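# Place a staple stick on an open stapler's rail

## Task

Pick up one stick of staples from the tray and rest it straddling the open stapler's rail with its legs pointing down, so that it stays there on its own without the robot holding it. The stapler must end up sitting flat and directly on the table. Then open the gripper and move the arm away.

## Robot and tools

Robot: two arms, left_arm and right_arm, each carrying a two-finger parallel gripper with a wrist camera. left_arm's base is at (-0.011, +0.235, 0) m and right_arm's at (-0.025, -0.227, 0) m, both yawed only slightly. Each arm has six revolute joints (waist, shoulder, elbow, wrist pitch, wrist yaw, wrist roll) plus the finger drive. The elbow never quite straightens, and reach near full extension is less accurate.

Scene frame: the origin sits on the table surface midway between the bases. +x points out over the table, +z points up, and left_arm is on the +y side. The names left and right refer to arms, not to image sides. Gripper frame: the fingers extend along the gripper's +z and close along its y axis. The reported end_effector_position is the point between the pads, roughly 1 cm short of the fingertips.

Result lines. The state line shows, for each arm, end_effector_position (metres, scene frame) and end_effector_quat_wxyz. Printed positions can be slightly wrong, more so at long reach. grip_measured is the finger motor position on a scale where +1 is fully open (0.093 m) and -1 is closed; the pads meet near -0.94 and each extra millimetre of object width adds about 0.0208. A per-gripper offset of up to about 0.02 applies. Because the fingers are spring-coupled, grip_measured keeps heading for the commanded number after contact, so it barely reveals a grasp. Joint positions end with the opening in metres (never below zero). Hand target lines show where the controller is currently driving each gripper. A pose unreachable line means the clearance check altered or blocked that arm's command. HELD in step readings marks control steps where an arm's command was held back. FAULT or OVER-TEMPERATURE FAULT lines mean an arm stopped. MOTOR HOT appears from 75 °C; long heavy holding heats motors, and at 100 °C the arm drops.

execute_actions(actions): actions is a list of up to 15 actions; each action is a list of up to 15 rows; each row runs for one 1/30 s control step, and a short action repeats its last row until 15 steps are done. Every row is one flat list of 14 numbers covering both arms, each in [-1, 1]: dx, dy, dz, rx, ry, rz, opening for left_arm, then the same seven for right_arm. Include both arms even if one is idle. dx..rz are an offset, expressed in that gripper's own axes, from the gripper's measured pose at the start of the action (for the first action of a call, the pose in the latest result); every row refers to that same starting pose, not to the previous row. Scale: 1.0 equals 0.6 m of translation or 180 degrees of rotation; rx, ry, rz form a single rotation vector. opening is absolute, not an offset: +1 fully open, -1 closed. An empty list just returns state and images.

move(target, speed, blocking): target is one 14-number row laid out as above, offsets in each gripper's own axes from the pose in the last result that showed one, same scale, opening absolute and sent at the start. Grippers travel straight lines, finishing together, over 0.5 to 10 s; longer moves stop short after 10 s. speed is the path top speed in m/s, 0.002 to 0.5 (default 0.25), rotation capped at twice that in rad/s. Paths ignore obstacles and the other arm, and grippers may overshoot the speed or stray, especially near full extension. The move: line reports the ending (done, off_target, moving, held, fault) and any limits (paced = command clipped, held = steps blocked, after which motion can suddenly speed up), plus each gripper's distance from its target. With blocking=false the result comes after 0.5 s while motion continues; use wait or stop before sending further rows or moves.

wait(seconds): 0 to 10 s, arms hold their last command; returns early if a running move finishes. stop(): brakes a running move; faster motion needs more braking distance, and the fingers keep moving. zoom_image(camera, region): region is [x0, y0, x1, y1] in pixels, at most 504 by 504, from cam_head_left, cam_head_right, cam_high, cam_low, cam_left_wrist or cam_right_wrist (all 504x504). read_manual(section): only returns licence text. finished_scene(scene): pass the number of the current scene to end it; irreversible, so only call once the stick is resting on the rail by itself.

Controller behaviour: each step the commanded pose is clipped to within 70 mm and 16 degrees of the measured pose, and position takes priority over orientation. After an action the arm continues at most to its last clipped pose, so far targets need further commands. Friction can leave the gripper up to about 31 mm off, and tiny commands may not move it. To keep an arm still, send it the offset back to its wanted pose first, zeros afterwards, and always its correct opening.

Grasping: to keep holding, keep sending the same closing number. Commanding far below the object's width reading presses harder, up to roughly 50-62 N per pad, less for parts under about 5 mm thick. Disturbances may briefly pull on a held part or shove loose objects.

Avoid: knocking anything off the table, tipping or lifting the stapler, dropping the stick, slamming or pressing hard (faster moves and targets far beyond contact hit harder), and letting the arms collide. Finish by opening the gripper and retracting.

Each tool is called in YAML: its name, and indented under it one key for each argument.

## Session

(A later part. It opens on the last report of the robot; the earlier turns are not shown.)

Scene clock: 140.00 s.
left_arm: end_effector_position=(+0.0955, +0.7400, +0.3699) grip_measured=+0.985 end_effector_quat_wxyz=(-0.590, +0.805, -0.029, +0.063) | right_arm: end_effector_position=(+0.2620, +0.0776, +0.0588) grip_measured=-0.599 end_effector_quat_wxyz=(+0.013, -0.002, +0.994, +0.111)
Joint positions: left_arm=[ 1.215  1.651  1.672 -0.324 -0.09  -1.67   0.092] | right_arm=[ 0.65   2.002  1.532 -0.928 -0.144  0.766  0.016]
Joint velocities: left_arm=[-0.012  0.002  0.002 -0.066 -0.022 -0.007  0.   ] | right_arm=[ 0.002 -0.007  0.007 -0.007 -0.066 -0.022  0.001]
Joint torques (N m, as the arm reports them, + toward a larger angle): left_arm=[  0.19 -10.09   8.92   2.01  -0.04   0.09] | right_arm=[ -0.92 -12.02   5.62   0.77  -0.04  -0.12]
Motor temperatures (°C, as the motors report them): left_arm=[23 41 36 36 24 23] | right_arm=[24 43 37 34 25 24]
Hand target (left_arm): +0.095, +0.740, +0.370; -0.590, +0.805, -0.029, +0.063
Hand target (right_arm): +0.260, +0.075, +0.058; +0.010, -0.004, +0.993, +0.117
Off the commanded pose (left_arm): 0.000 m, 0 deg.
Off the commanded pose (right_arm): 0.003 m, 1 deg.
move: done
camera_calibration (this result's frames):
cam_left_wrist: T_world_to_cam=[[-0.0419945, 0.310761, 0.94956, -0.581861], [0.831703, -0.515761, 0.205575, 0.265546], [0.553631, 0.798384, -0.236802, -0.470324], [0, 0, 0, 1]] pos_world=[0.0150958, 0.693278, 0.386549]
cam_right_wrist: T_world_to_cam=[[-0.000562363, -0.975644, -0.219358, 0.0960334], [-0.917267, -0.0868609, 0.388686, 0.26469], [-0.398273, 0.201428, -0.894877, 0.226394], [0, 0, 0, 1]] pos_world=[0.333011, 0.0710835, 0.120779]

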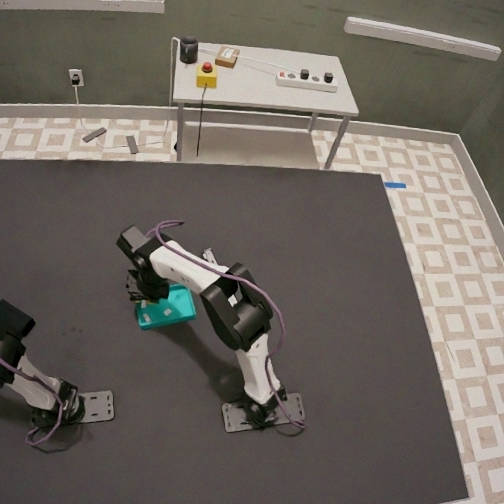

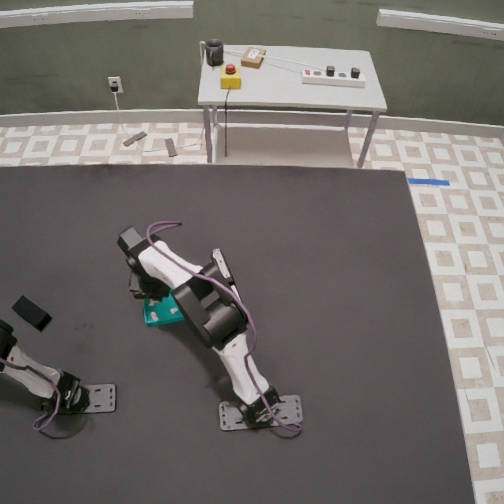

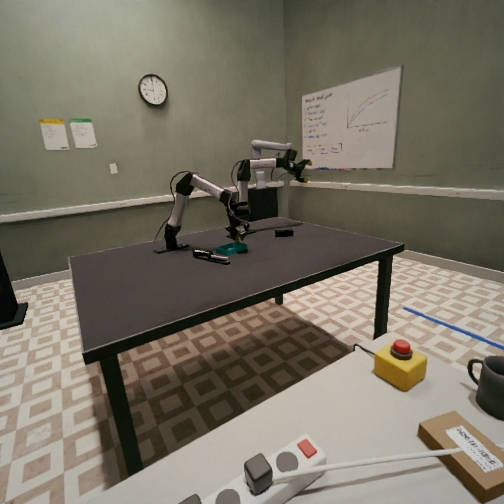

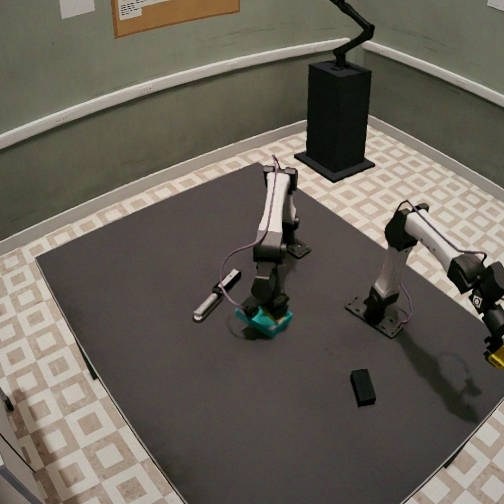

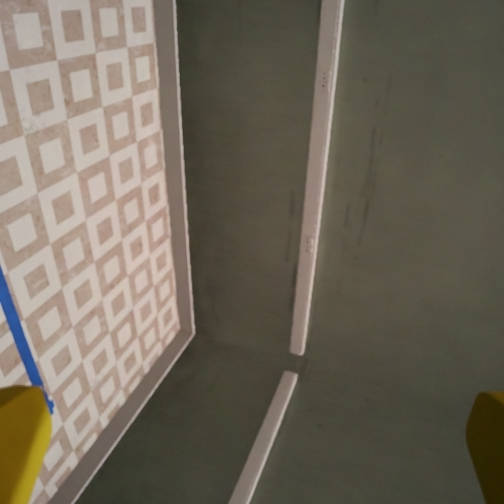

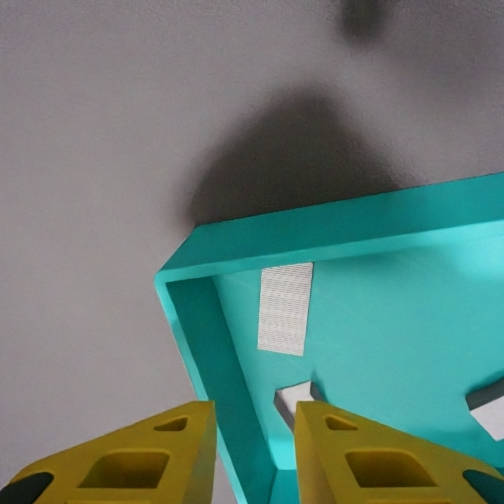

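move:
  target: [0,0,0,0,0,0,1,0,-0.022,0,0,0,0,-0.6]
  speed: 0.03

move:
  target: [0,0,0,0,0,0,1,0.004,0,0.045,0,0,0,-0.6]
  speed: 0.03

Scene clock: 150.57 s.
left_arm: end_effector_position=(+0.0955, +0.7400, +0.3699) grip_measured=+0.985 end_effector_quat_wxyz=(-0.590, +0.805, -0.029, +0.063) | right_arm: end_effector_position=(+0.2623, +0.0684, +0.0560) grip_measured=-0.599 end_effector_quat_wxyz=(+0.011, +0.000, +0.994, +0.109)
Joint positions: left_arm=[ 1.215  1.651  1.672 -0.324 -0.09  -1.67   0.092] | right_arm=[ 0.632  1.988  1.501 -0.921 -0.146  0.752  0.016]
Joint velocities: left_arm=[ 0.002 -0.012 -0.002 -0.037 -0.007 -0.037  0.001] | right_arm=[ 0.007 -0.002 -0.007 -0.022  0.007 -0.051 -0.   ]
Joint torques (N m, as the arm reports them, + toward a larger angle): left_arm=[  0.14 -10.06   9.01   2.02  -0.06   0.1 ] | right_arm=[ -0.84 -12.02   5.73   0.79   0.04  -0.06]
Motor temperatures (°C, as the motors report them): left_arm=[23 41 37 36 24 23] | right_arm=[24 45 37 34 25 24]
Hand target (left_arm): +0.095, +0.740, +0.370; -0.590, +0.805, -0.029, +0.063
Hand target (right_arm): +0.262, +0.065, +0.056; +0.013, -0.002, +0.994, +0.111
Off the commanded pose (left_arm): 0.000 m, 0 deg.
Off the commanded pose (right_arm): 0.004 m, 0 deg.
move: done
camera_calibration (this result's frames):
cam_left_wrist: T_world_to_cam=[[-0.0419945, 0.310761, 0.94956, -0.581861], [0.831703, -0.515761, 0.205575, 0.265546], [0.553631, 0.798384, -0.236802, -0.470324], [0, 0, 0, 1]] pos_world=[0.0150958, 0.693278, 0.386549]
cam_right_wrist: T_world_to_cam=[[-0.00494228, -0.976702, -0.214545, 0.0873998], [-0.91575, -0.0817681, 0.393339, 0.264251], [-0.401718, 0.198413, -0.89401, 0.226927], [0, 0, 0, 1]] pos_world=[0.333581, 0.0619455, 0.117686]

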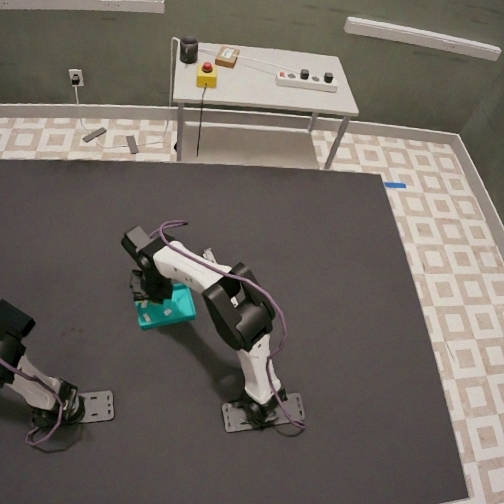

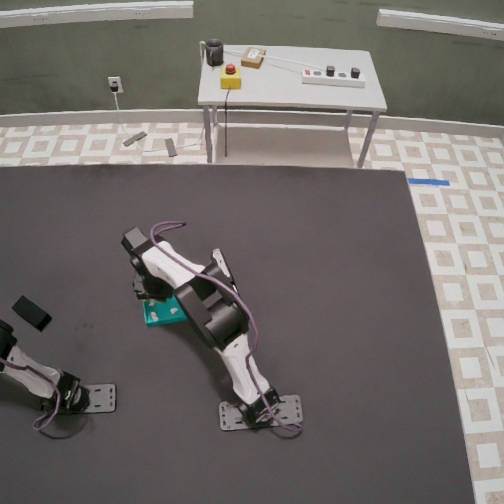

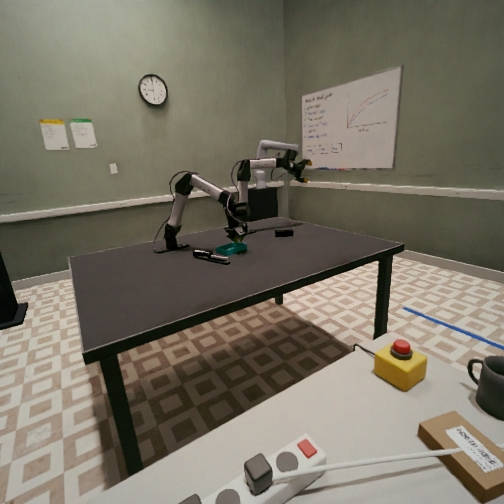

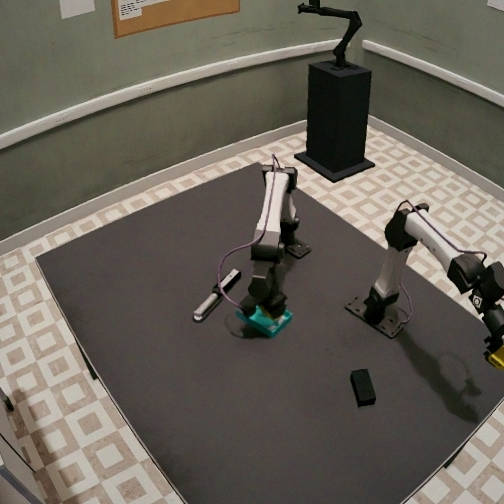

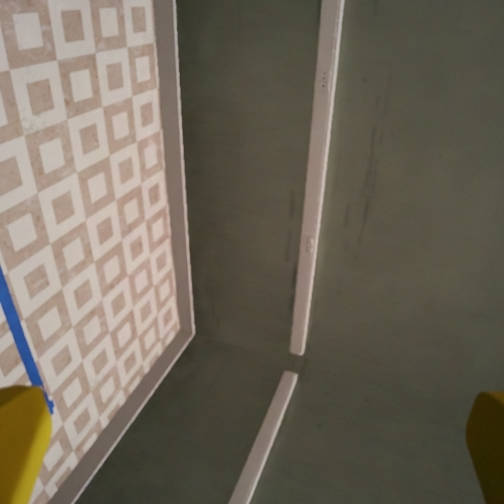

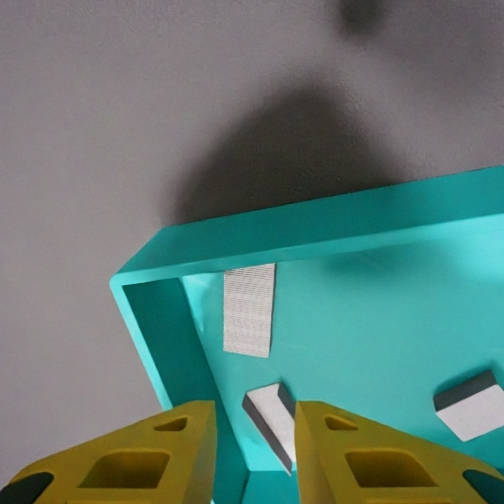

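Scene clock: 151.80 s.
left_arm: end_effector_position=(+0.0955, +0.7400, +0.3699) grip_measured=+0.985 end_effector_quat_wxyz=(-0.590, +0.805, -0.029, +0.063) | right_arm: end_effector_position=(+0.2657, +0.0756, +0.0422) grip_measured=-0.599 end_effector_quat_wxyz=(+0.020, -0.002, +0.993, +0.118)
Joint positions: left_arm=[ 1.215  1.651  1.672 -0.324 -0.09  -1.67   0.092] | right_arm=[ 0.64   2.007  1.468 -0.841 -0.146  0.758  0.016]
Joint velocities: left_arm=[ 0.002  0.017 -0.007  0.007  0.022  0.007 -0.   ] | right_arm=[ 0.002 -0.002 -0.002  0.007 -0.007  0.007  0.001]
Joint torques (N m, as the arm reports them, + toward a larger angle): left_arm=[  0.12 -10.17   8.95   2.01  -0.01   0.11] | right_arm=[ 0.22 -9.64  5.77  0.84  0.09  0.07]
Motor temperatures (°C, as the motors report them): left_arm=[23 41 37 37 24 23] | right_arm=[24 45 37 34 25 24]
Hand target (left_arm): +0.095, +0.740, +0.370; -0.590, +0.805, -0.029, +0.063
Hand target (right_arm): +0.260, +0.074, +0.030; +0.010, -0.000, +0.994, +0.109
Off the commanded pose (left_arm): 0.000 m, 0 deg.
Off the commanded pose (right_arm): 0.014 m, 2 deg.
move: off_target (right_arm)
camera_calibration (this result's frames):
cam_left_wrist: T_world_to_cam=[[-0.0419945, 0.310761, 0.94956, -0.581861], [0.831703, -0.515761, 0.205575, 0.265546], [0.553631, 0.798384, -0.236802, -0.470324], [0, 0, 0, 1]] pos_world=[0.0150958, 0.693278, 0.386549]
cam_right_wrist: T_world_to_cam=[[0.000860336, -0.972568, -0.232617, 0.0904348], [-0.922768, -0.0904125, 0.3746, 0.276729], [-0.385356, 0.214329, -0.897532, 0.209126], [0, 0, 0, 1]] pos_world=[0.335867, 0.0681519, 0.105071]

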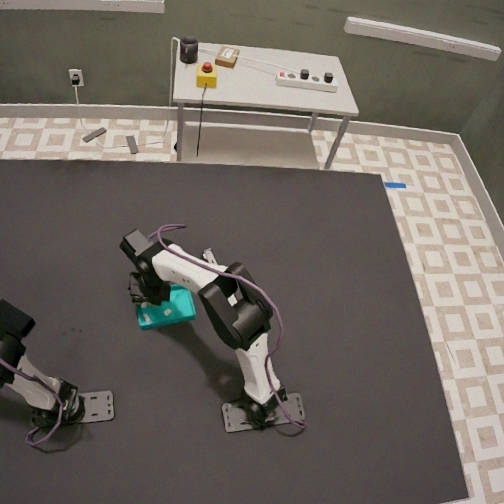

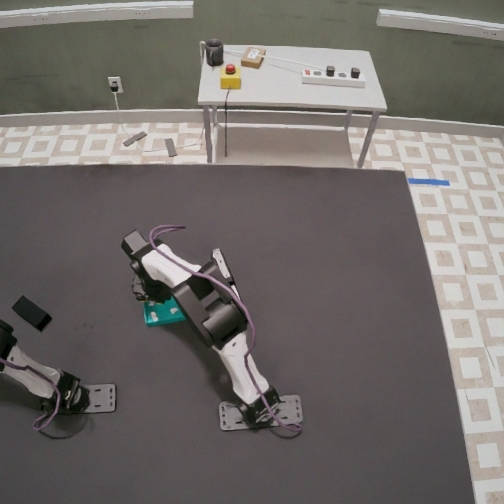

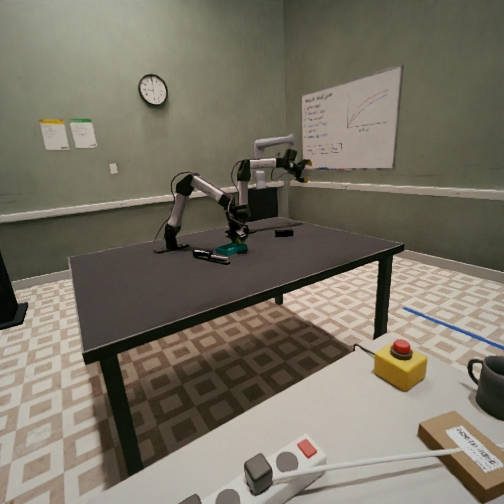

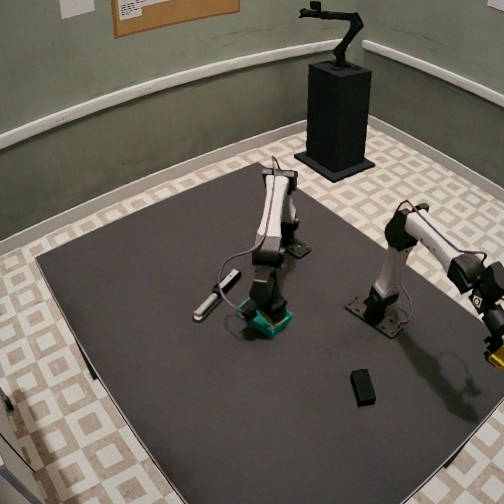

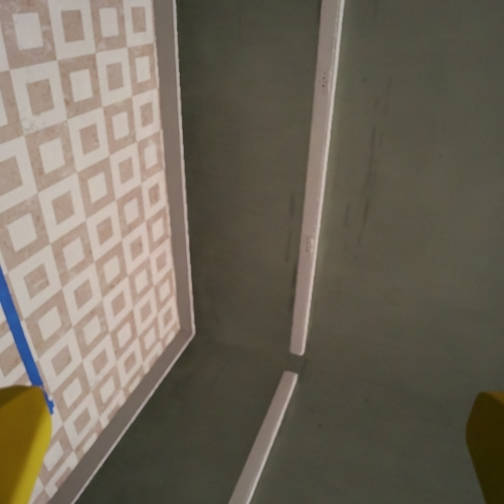

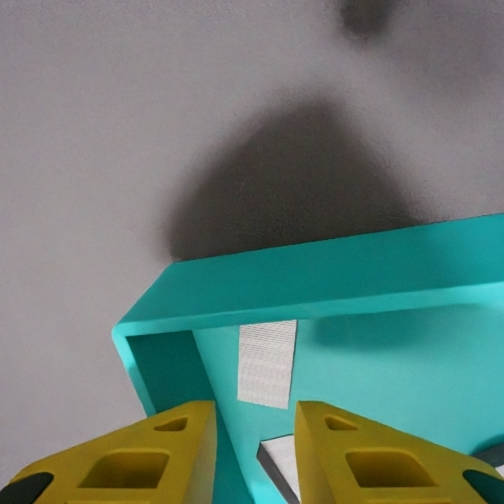

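move:
  target: [0,0,0,0,0,0,1,0,0,-0.05,0,0,0,-0.6]
  speed: 0.08

move:
  target: [0,0,0,0,0,0,1,0.07,-0.1,0.02,0.07,0,0,-0.6]
  speed: 0.1

Scene clock: 180.67 s.
left_arm: end_effector_position=(+0.0955, +0.7400, +0.3699) grip_measured=+0.985 end_effector_quat_wxyz=(-0.590, +0.805, -0.029, +0.063) | right_arm: end_effector_position=(+0.2613, +0.0691, +0.0646) grip_measured=-0.599 end_effector_quat_wxyz=(+0.016, -0.001, +0.993, +0.114)
Joint positions: left_arm=[ 1.215  1.651  1.672 -0.324 -0.09  -1.67   0.092] | right_arm=[ 0.635  1.965  1.502 -0.927 -0.146  0.755  0.016]
Joint velocities: left_arm=[-0.027  0.012  0.002  0.037 -0.037 -0.022 -0.001] | right_arm=[-0.002  0.002  0.017 -0.037 -0.051 -0.022 -0.001]
Joint torques (N m, as the arm reports them, + toward a larger angle): left_arm=[  0.14 -10.09   9.04   2.03  -0.04   0.1 ] | right_arm=[ -1.07 -11.31   9.16   0.58   0.07  -0.04]
Motor temperatures (°C, as the motors report them): left_arm=[23 41 37 38 24 23] | right_arm=[24 44 38 33 25 24]
Hand target (left_arm): +0.095, +0.740, +0.370; -0.590, +0.805, -0.029, +0.063
Hand target (right_arm): +0.265, +0.068, +0.071; +0.020, -0.002, +0.993, +0.118
Off the commanded pose (left_arm): 0.000 m, 0 deg.
Off the commanded pose (right_arm): 0.008 m, 1 deg.
move: done
camera_calibration (this result's frames):
cam_left_wrist: T_world_to_cam=[[-0.0419945, 0.310761, 0.94956, -0.581861], [0.831703, -0.515761, 0.205575, 0.265546], [0.553631, 0.798384, -0.236802, -0.470324], [0, 0, 0, 1]] pos_world=[0.0150958, 0.693278, 0.386549]
cam_right_wrist: T_world_to_cam=[[-0.00235416, -0.974247, -0.225471, 0.0898633], [-0.920172, -0.0861638, 0.381916, 0.262215], [-0.391508, 0.208371, -0.896272, 0.230843], [0, 0, 0, 1]] pos_world=[0.331872, 0.0620414, 0.127016]

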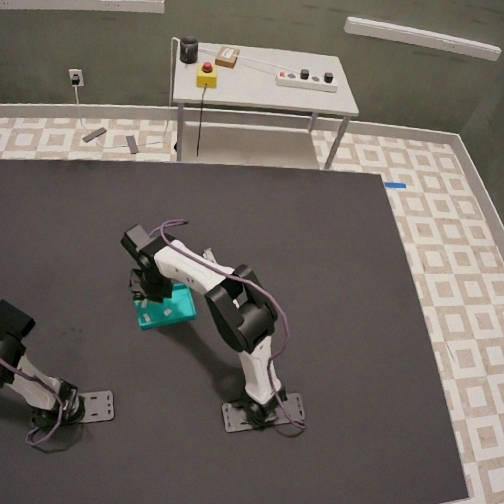

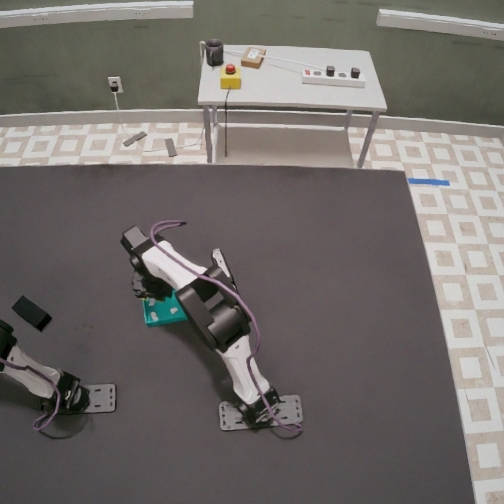

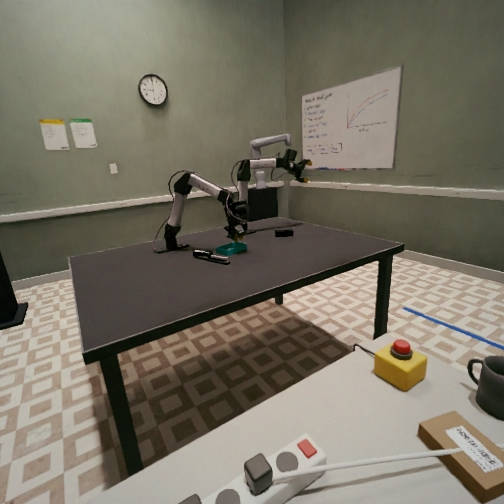

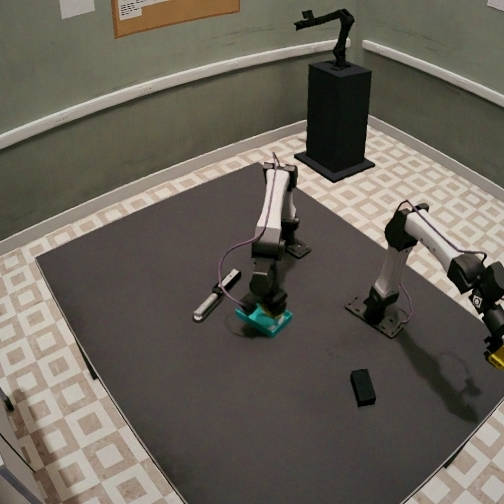

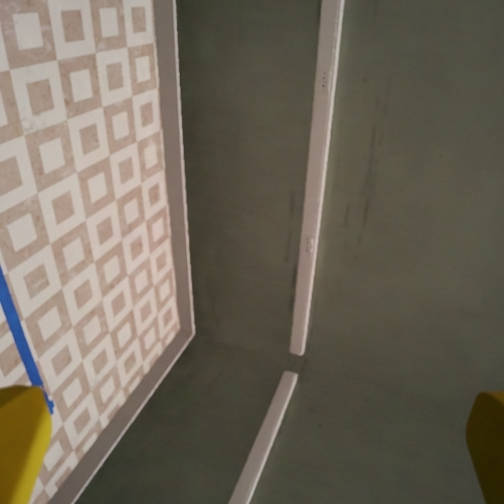

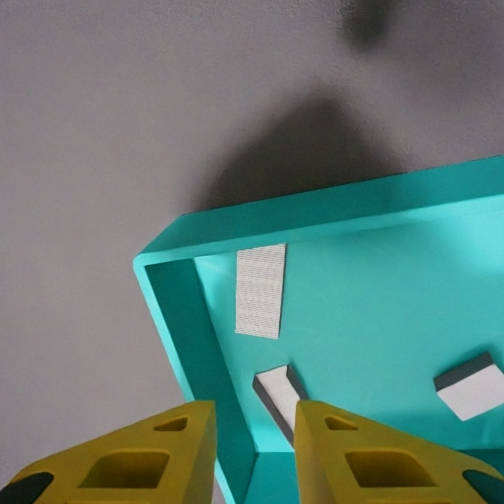

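Scene clock: 182.10 s.
left_arm: end_effector_position=(+0.0955, +0.7400, +0.3699) grip_measured=+0.985 end_effector_quat_wxyz=(-0.590, +0.805, -0.029, +0.063) | right_arm: end_effector_position=(+0.2263, +0.0209, +0.0394) grip_measured=-0.598 end_effector_quat_wxyz=(+0.017, -0.000, +1.000, +0.018)
Joint positions: left_arm=[ 1.215  1.651  1.672 -0.324 -0.09  -1.67   0.092] | right_arm=[ 0.671  1.887  1.312 -0.946 -0.002  0.777  0.016]
Joint velocities: left_arm=[ 0.002  0.002 -0.002 -0.022  0.022  0.051 -0.   ] | right_arm=[-0.012 -0.012 -0.017 -0.066  0.066 -0.037  0.   ]
Joint torques (N m, as the arm reports them, + toward a larger angle): left_arm=[  0.19 -10.1    8.93   2.    -0.05   0.1 ] | right_arm=[  0.25 -10.53   5.07   0.38   0.23   0.08]
Motor temperatures (°C, as the motors report them): left_arm=[23 41 37 38 24 23] | right_arm=[24 45 38 33 25 24]
Hand target (left_arm): +0.095, +0.740, +0.370; -0.590, +0.805, -0.029, +0.063
Hand target (right_arm): +0.220, +0.014, +0.038; +0.015, +0.001, +1.000, +0.005
Off the commanded pose (left_arm): 0.000 m, 0 deg.
Off the commanded pose (right_arm): 0.010 m, 2 deg.
move: done
camera_calibration (this result's frames):
cam_left_wrist: T_world_to_cam=[[-0.0419945, 0.310761, 0.94956, -0.581861], [0.831703, -0.515761, 0.205575, 0.265546], [0.553631, 0.798384, -0.236802, -0.470324], [0, 0, 0, 1]] pos_world=[0.0150958, 0.693278, 0.386549]
cam_right_wrist: T_world_to_cam=[[-0.00561703, -0.999388, -0.0345263, 0.0308751], [-0.92092, -0.00828591, 0.389665, 0.233707], [-0.389712, 0.0339847, -0.920309, 0.2088], [0, 0, 0, 1]] pos_world=[0.296771, 0.0256967, 0.102159]

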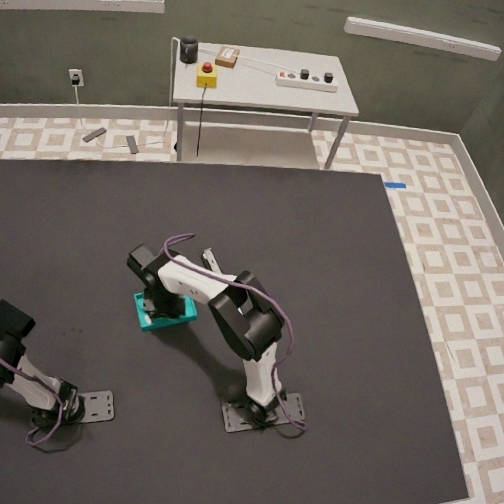

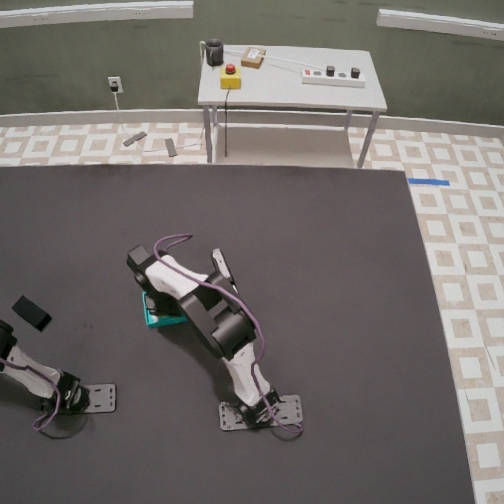

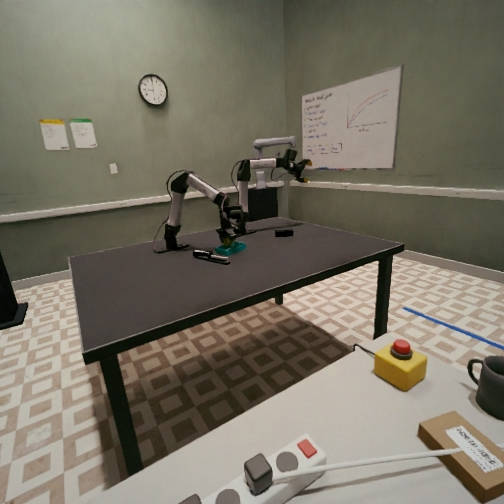

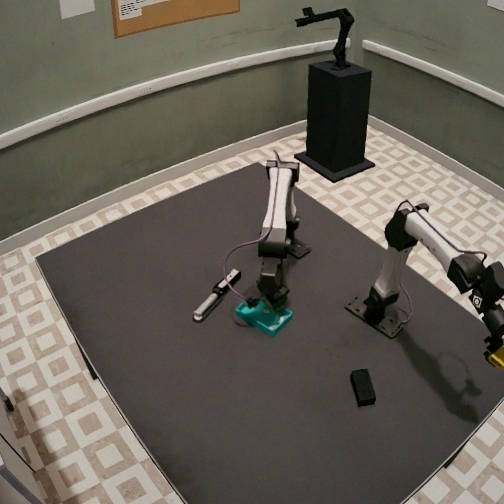

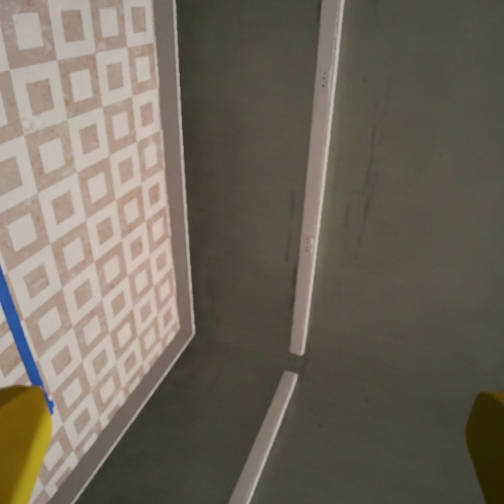

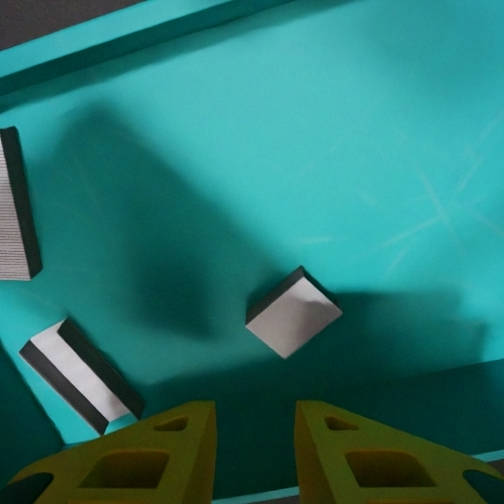

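zoom_image:
  camera: "cam_right_wrist"
  region: [220, 240, 370, 380]

Region (220, 240, 370, 380) of cam_right_wrist's 504x504 image, scaled by 3.360, with more detail than that image has; it fills the top 470 rows of this view, and the rest is white.

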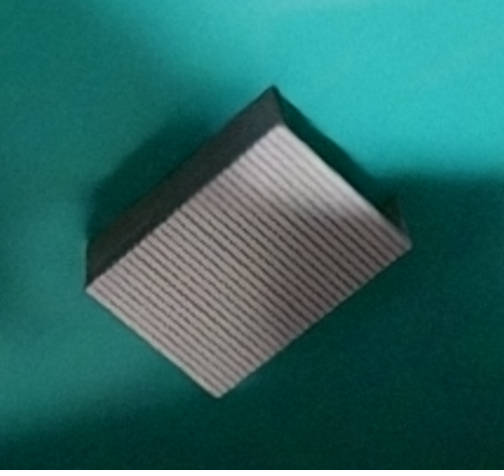

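move:
  target: [0,0,0,0,0,0,1,-0.03,-0.016,-0.02,0.008,0,0.267,-0.55]
  speed: 0.06

Scene clock: 210.80 s.
left_arm: end_effector_position=(+0.0955, +0.7400, +0.3699) grip_measured=+0.985 end_effector_quat_wxyz=(-0.590, +0.805, -0.029, +0.063) | right_arm: end_effector_position=(+0.2404, +0.0125, +0.0555) grip_measured=-0.552 end_effector_quat_wxyz=(+0.010, +0.398, +0.917, +0.021)
Joint positions: left_arm=[ 1.215  1.651  1.672 -0.324 -0.09  -1.67   0.092] | right_arm=[ 0.627  1.887  1.379 -1.016  0.001  1.553  0.019]
Joint velocities: left_arm=[-0.012 -0.012 -0.017 -0.007 -0.007  0.022 -0.   ] | right_arm=[-0.017 -0.012  0.012  0.022  0.007  0.022 -0.   ]
Joint torques (N m, as the arm reports them, + toward a larger angle): left_arm=[  0.1  -10.15   8.93   2.    -0.02   0.12] | right_arm=[-0.99 -7.51  8.77  0.29  0.21  0.15]
Motor temperatures (°C, as the motors report them): left_arm=[23 42 38 39 24 23] | right_arm=[24 45 39 32 25 24]
Hand target (left_arm): +0.095, +0.740, +0.370; -0.590, +0.805, -0.029, +0.063
Hand target (right_arm): +0.244, +0.010, +0.052; +0.009, +0.407, +0.913, +0.011
Off the commanded pose (left_arm): 0.000 m, 0 deg.
Off the commanded pose (right_arm): 0.005 m, 2 deg.
move: done
camera_calibration (this result's frames):
cam_left_wrist: T_world_to_cam=[[-0.0419945, 0.310761, 0.94956, -0.581861], [0.831703, -0.515761, 0.205575, 0.265546], [0.553631, 0.798384, -0.236802, -0.470324], [0, 0, 0, 1]] pos_world=[0.0150958, 0.693278, 0.386549]
cam_right_wrist: T_world_to_cam=[[-0.733946, -0.677676, -0.0455904, 0.194736], [-0.629944, 0.65408, 0.418748, 0.160483], [-0.253955, 0.336058, -0.906957, 0.192283], [0, 0, 0, 1]] pos_world=[0.292853, -0.0376189, 0.116069]

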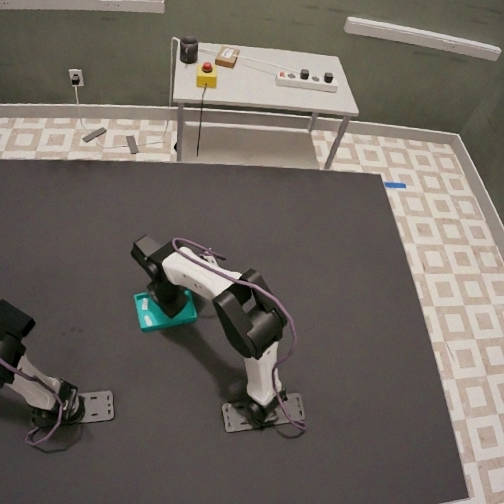

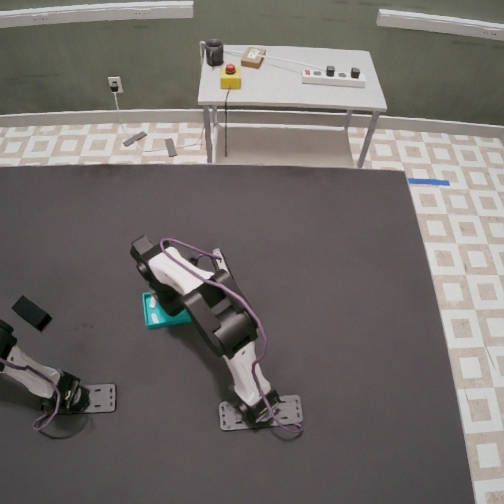

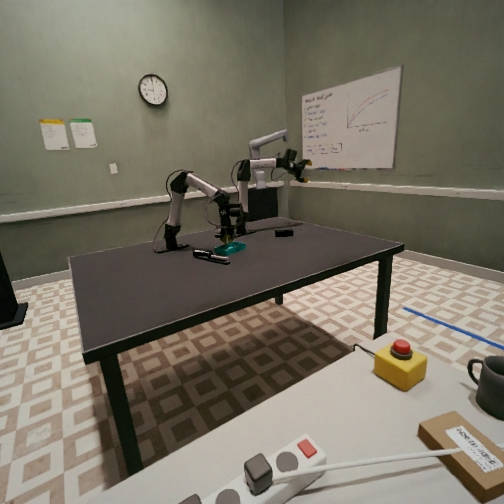

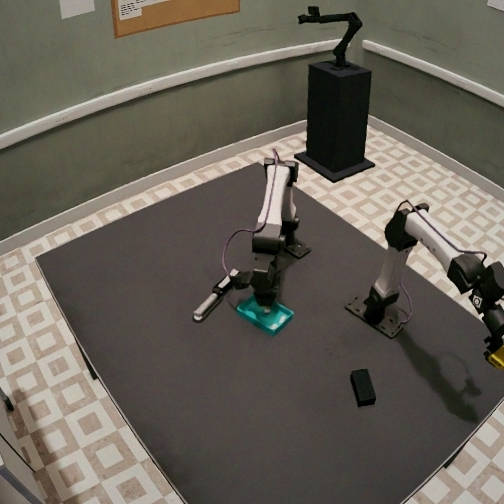

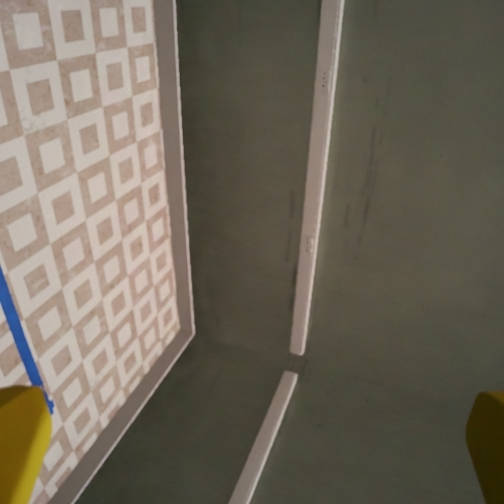

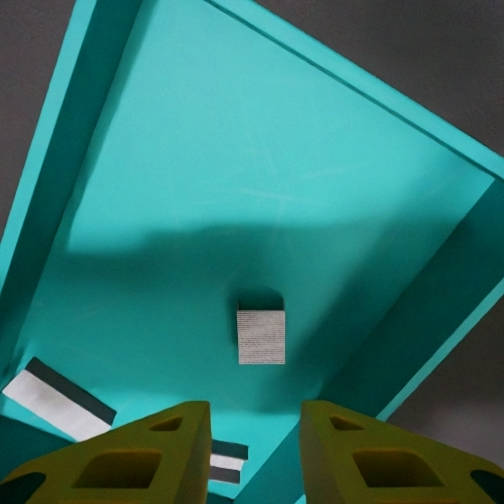

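move:
  target: [0,0,0,0,0,0,1,0.008,-0.006,0.05,0,0.008,0,-0.55]
  speed: 0.03

Scene clock: 220.30 s.
left_arm: end_effector_position=(+0.0955, +0.7400, +0.3699) grip_measured=+0.985 end_effector_quat_wxyz=(-0.590, +0.805, -0.029, +0.063) | right_arm: end_effector_position=(+0.2414, +0.0166, +0.0372) grip_measured=-0.552 end_effector_quat_wxyz=(+0.010, +0.398, +0.916, +0.037)
Joint positions: left_arm=[ 1.215  1.651  1.672 -0.324 -0.09  -1.67   0.092] | right_arm=[ 0.627  1.897  1.314 -0.913 -0.012  1.556  0.019]
Joint velocities: left_arm=[-0.002 -0.002 -0.017 -0.022  0.051  0.081  0.   ] | right_arm=[-0.007 -0.022 -0.017 -0.022 -0.022  0.007  0.001]
Joint torques (N m, as the arm reports them, + toward a larger angle): left_arm=[  0.21 -10.13   8.94   2.02  -0.01   0.12] | right_arm=[-0.32 -8.1   5.09  0.6   0.05 -0.01]
Motor temperatures (°C, as the motors report them): left_arm=[23 42 38 39 24 23] | right_arm=[24 44 40 31 25 24]
Hand target (left_arm): +0.095, +0.740, +0.370; -0.590, +0.805, -0.029, +0.063
Hand target (right_arm): +0.235, +0.015, +0.026; -0.001, +0.398, +0.917, +0.026
Off the commanded pose (left_arm): 0.000 m, 0 deg.
Off the commanded pose (right_arm): 0.013 m, 2 deg.
move: off_target (right_arm)
camera_calibration (this result's frames):
cam_left_wrist: T_world_to_cam=[[-0.0419945, 0.310761, 0.94956, -0.581861], [0.831703, -0.515761, 0.205575, 0.265546], [0.553631, 0.798384, -0.236802, -0.470324], [0, 0, 0, 1]] pos_world=[0.0150958, 0.693278, 0.386549]
cam_right_wrist: T_world_to_cam=[[-0.734484, -0.674593, -0.0738827, 0.198607], [-0.633701, 0.642831, 0.430339, 0.166833], [-0.242809, 0.362896, -0.899639, 0.171132], [0, 0, 0, 1]] pos_world=[0.293148, -0.0353691, 0.0968358]

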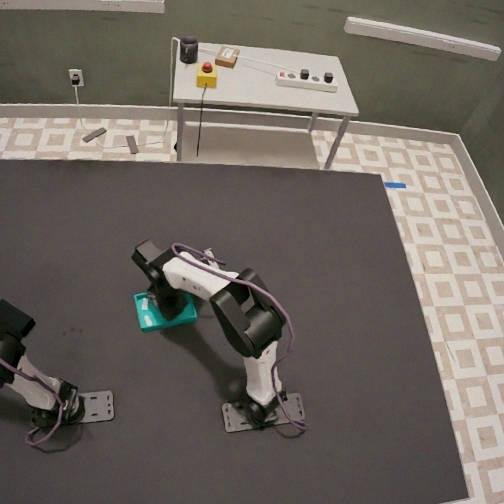

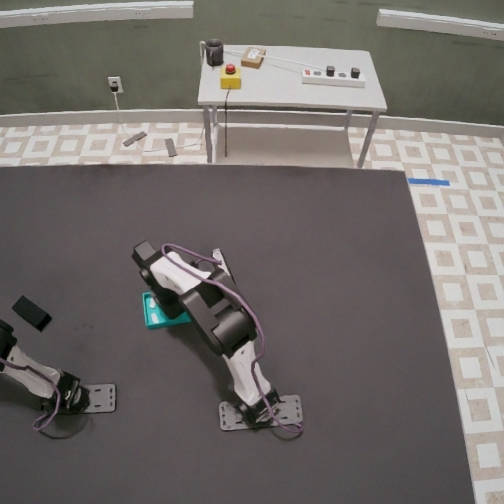

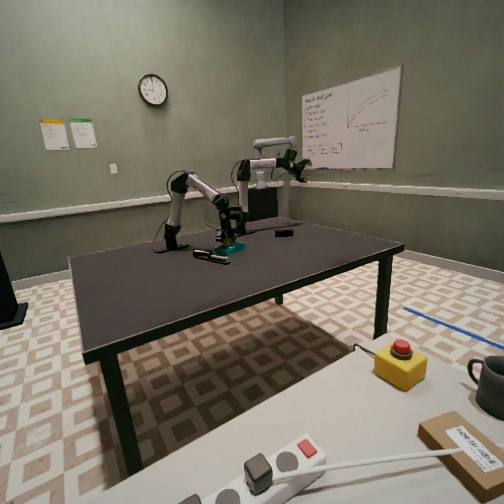

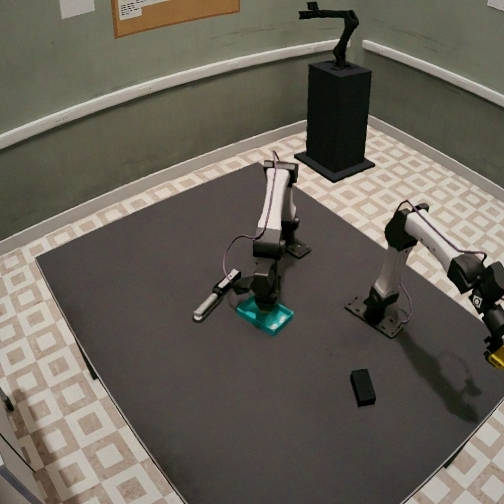

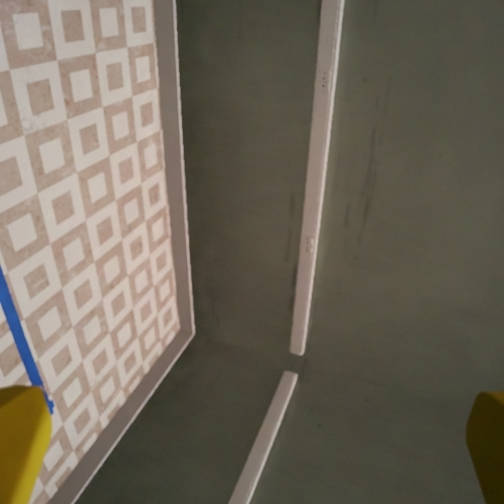

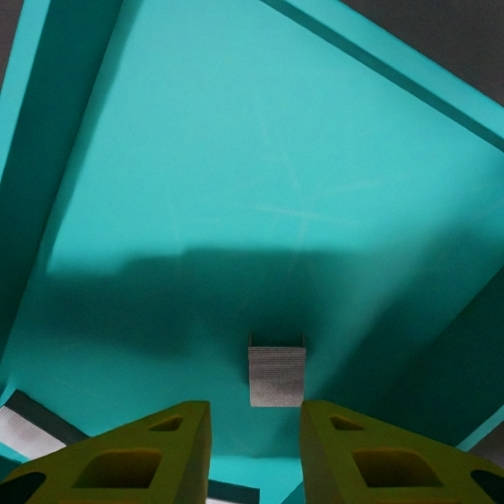

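move:
  target: [0,0,0,0,0,0,1,0.004,-0.024,0,0.012,0,0,-0.5]
  speed: 0.02

Scene clock: 229.30 s.
left_arm: end_effector_position=(+0.0955, +0.7400, +0.3699) grip_measured=+0.985 end_effector_quat_wxyz=(-0.590, +0.805, -0.029, +0.063) | right_arm: end_effector_position=(+0.2386, +0.0141, +0.0369) grip_measured=-0.502 end_effector_quat_wxyz=(+0.007, +0.399, +0.917, +0.030)
Joint positions: left_arm=[ 1.215  1.651  1.672 -0.324 -0.09  -1.67   0.092] | right_arm=[ 0.627  1.897  1.314 -0.928 -0.013  1.556  0.021]
Joint velocities: left_arm=[ 0.002  0.002 -0.012 -0.022 -0.081 -0.066  0.   ] | right_arm=[-0.002  0.007 -0.007 -0.007  0.022  0.037  0.001]
Joint torques (N m, as the arm reports them, + toward a larger angle): left_arm=[  0.1  -10.06   9.03   1.99  -0.02   0.1 ] | right_arm=[  0.15 -10.89   4.87   0.28   0.17   0.1 ]
Motor temperatures (°C, as the motors report them): left_arm=[23 42 38 40 24 23] | right_arm=[24 43 39 31 25 24]
Hand target (left_arm): +0.095, +0.740, +0.370; -0.590, +0.805, -0.029, +0.063
Hand target (right_arm): +0.229, +0.009, +0.036; +0.002, +0.398, +0.917, +0.020
Off the commanded pose (left_arm): 0.000 m, 0 deg.
Off the commanded pose (right_arm): 0.011 m, 1 deg.
move: off_target (right_arm)
camera_calibration (this result's frames):
cam_left_wrist: T_world_to_cam=[[-0.0419945, 0.310761, 0.94956, -0.581861], [0.831703, -0.515761, 0.205575, 0.265546], [0.553631, 0.798384, -0.236802, -0.470324], [0, 0, 0, 1]] pos_world=[0.0150958, 0.693278, 0.386549]
cam_right_wrist: T_world_to_cam=[[-0.73525, -0.675286, -0.0582801, 0.194433], [-0.628609, 0.64721, 0.431242, 0.165426], [-0.253492, 0.353706, -0.900352, 0.173818], [0, 0, 0, 1]] pos_world=[0.291007, -0.0372481, 0.0964901]

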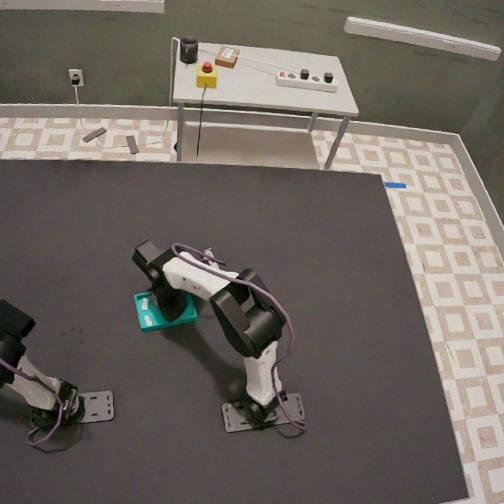

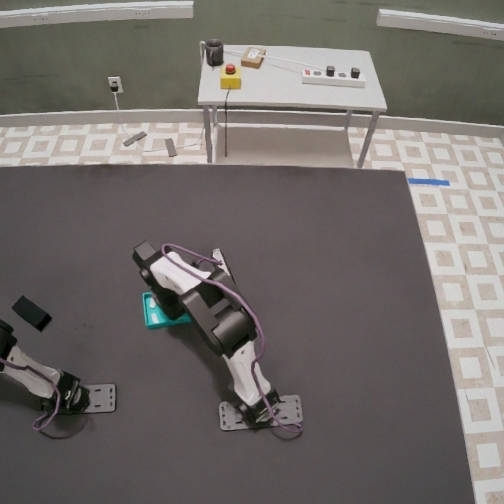

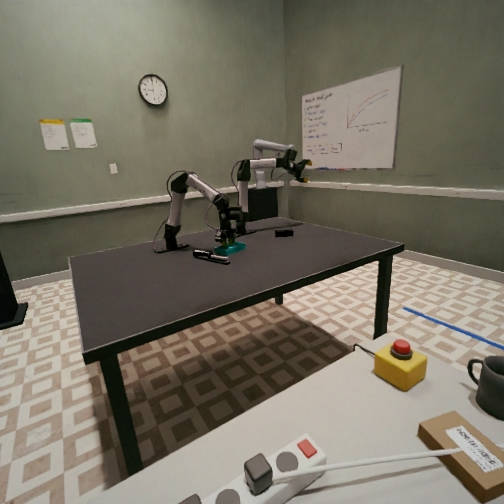

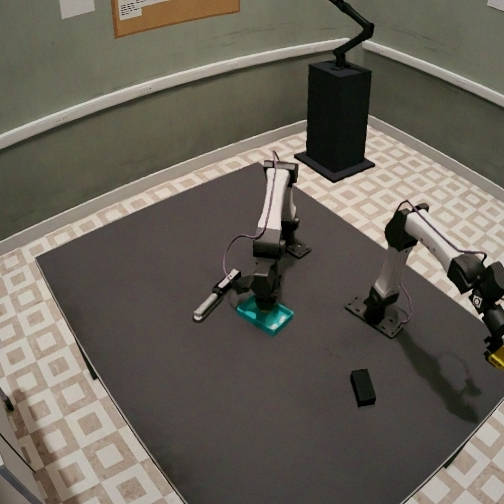

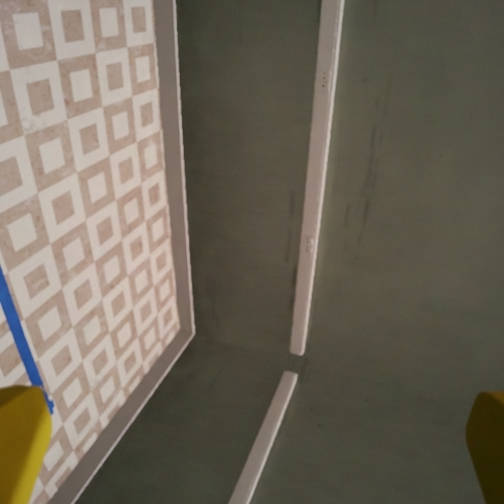

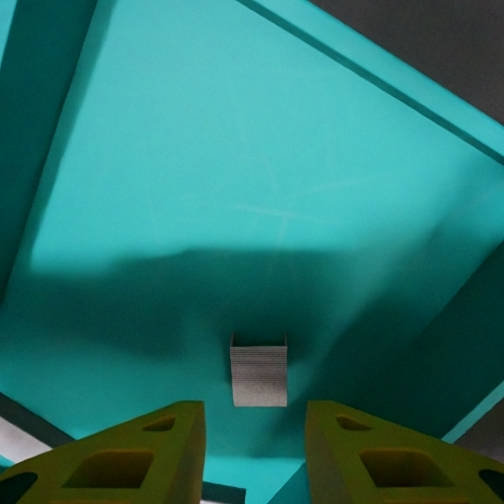

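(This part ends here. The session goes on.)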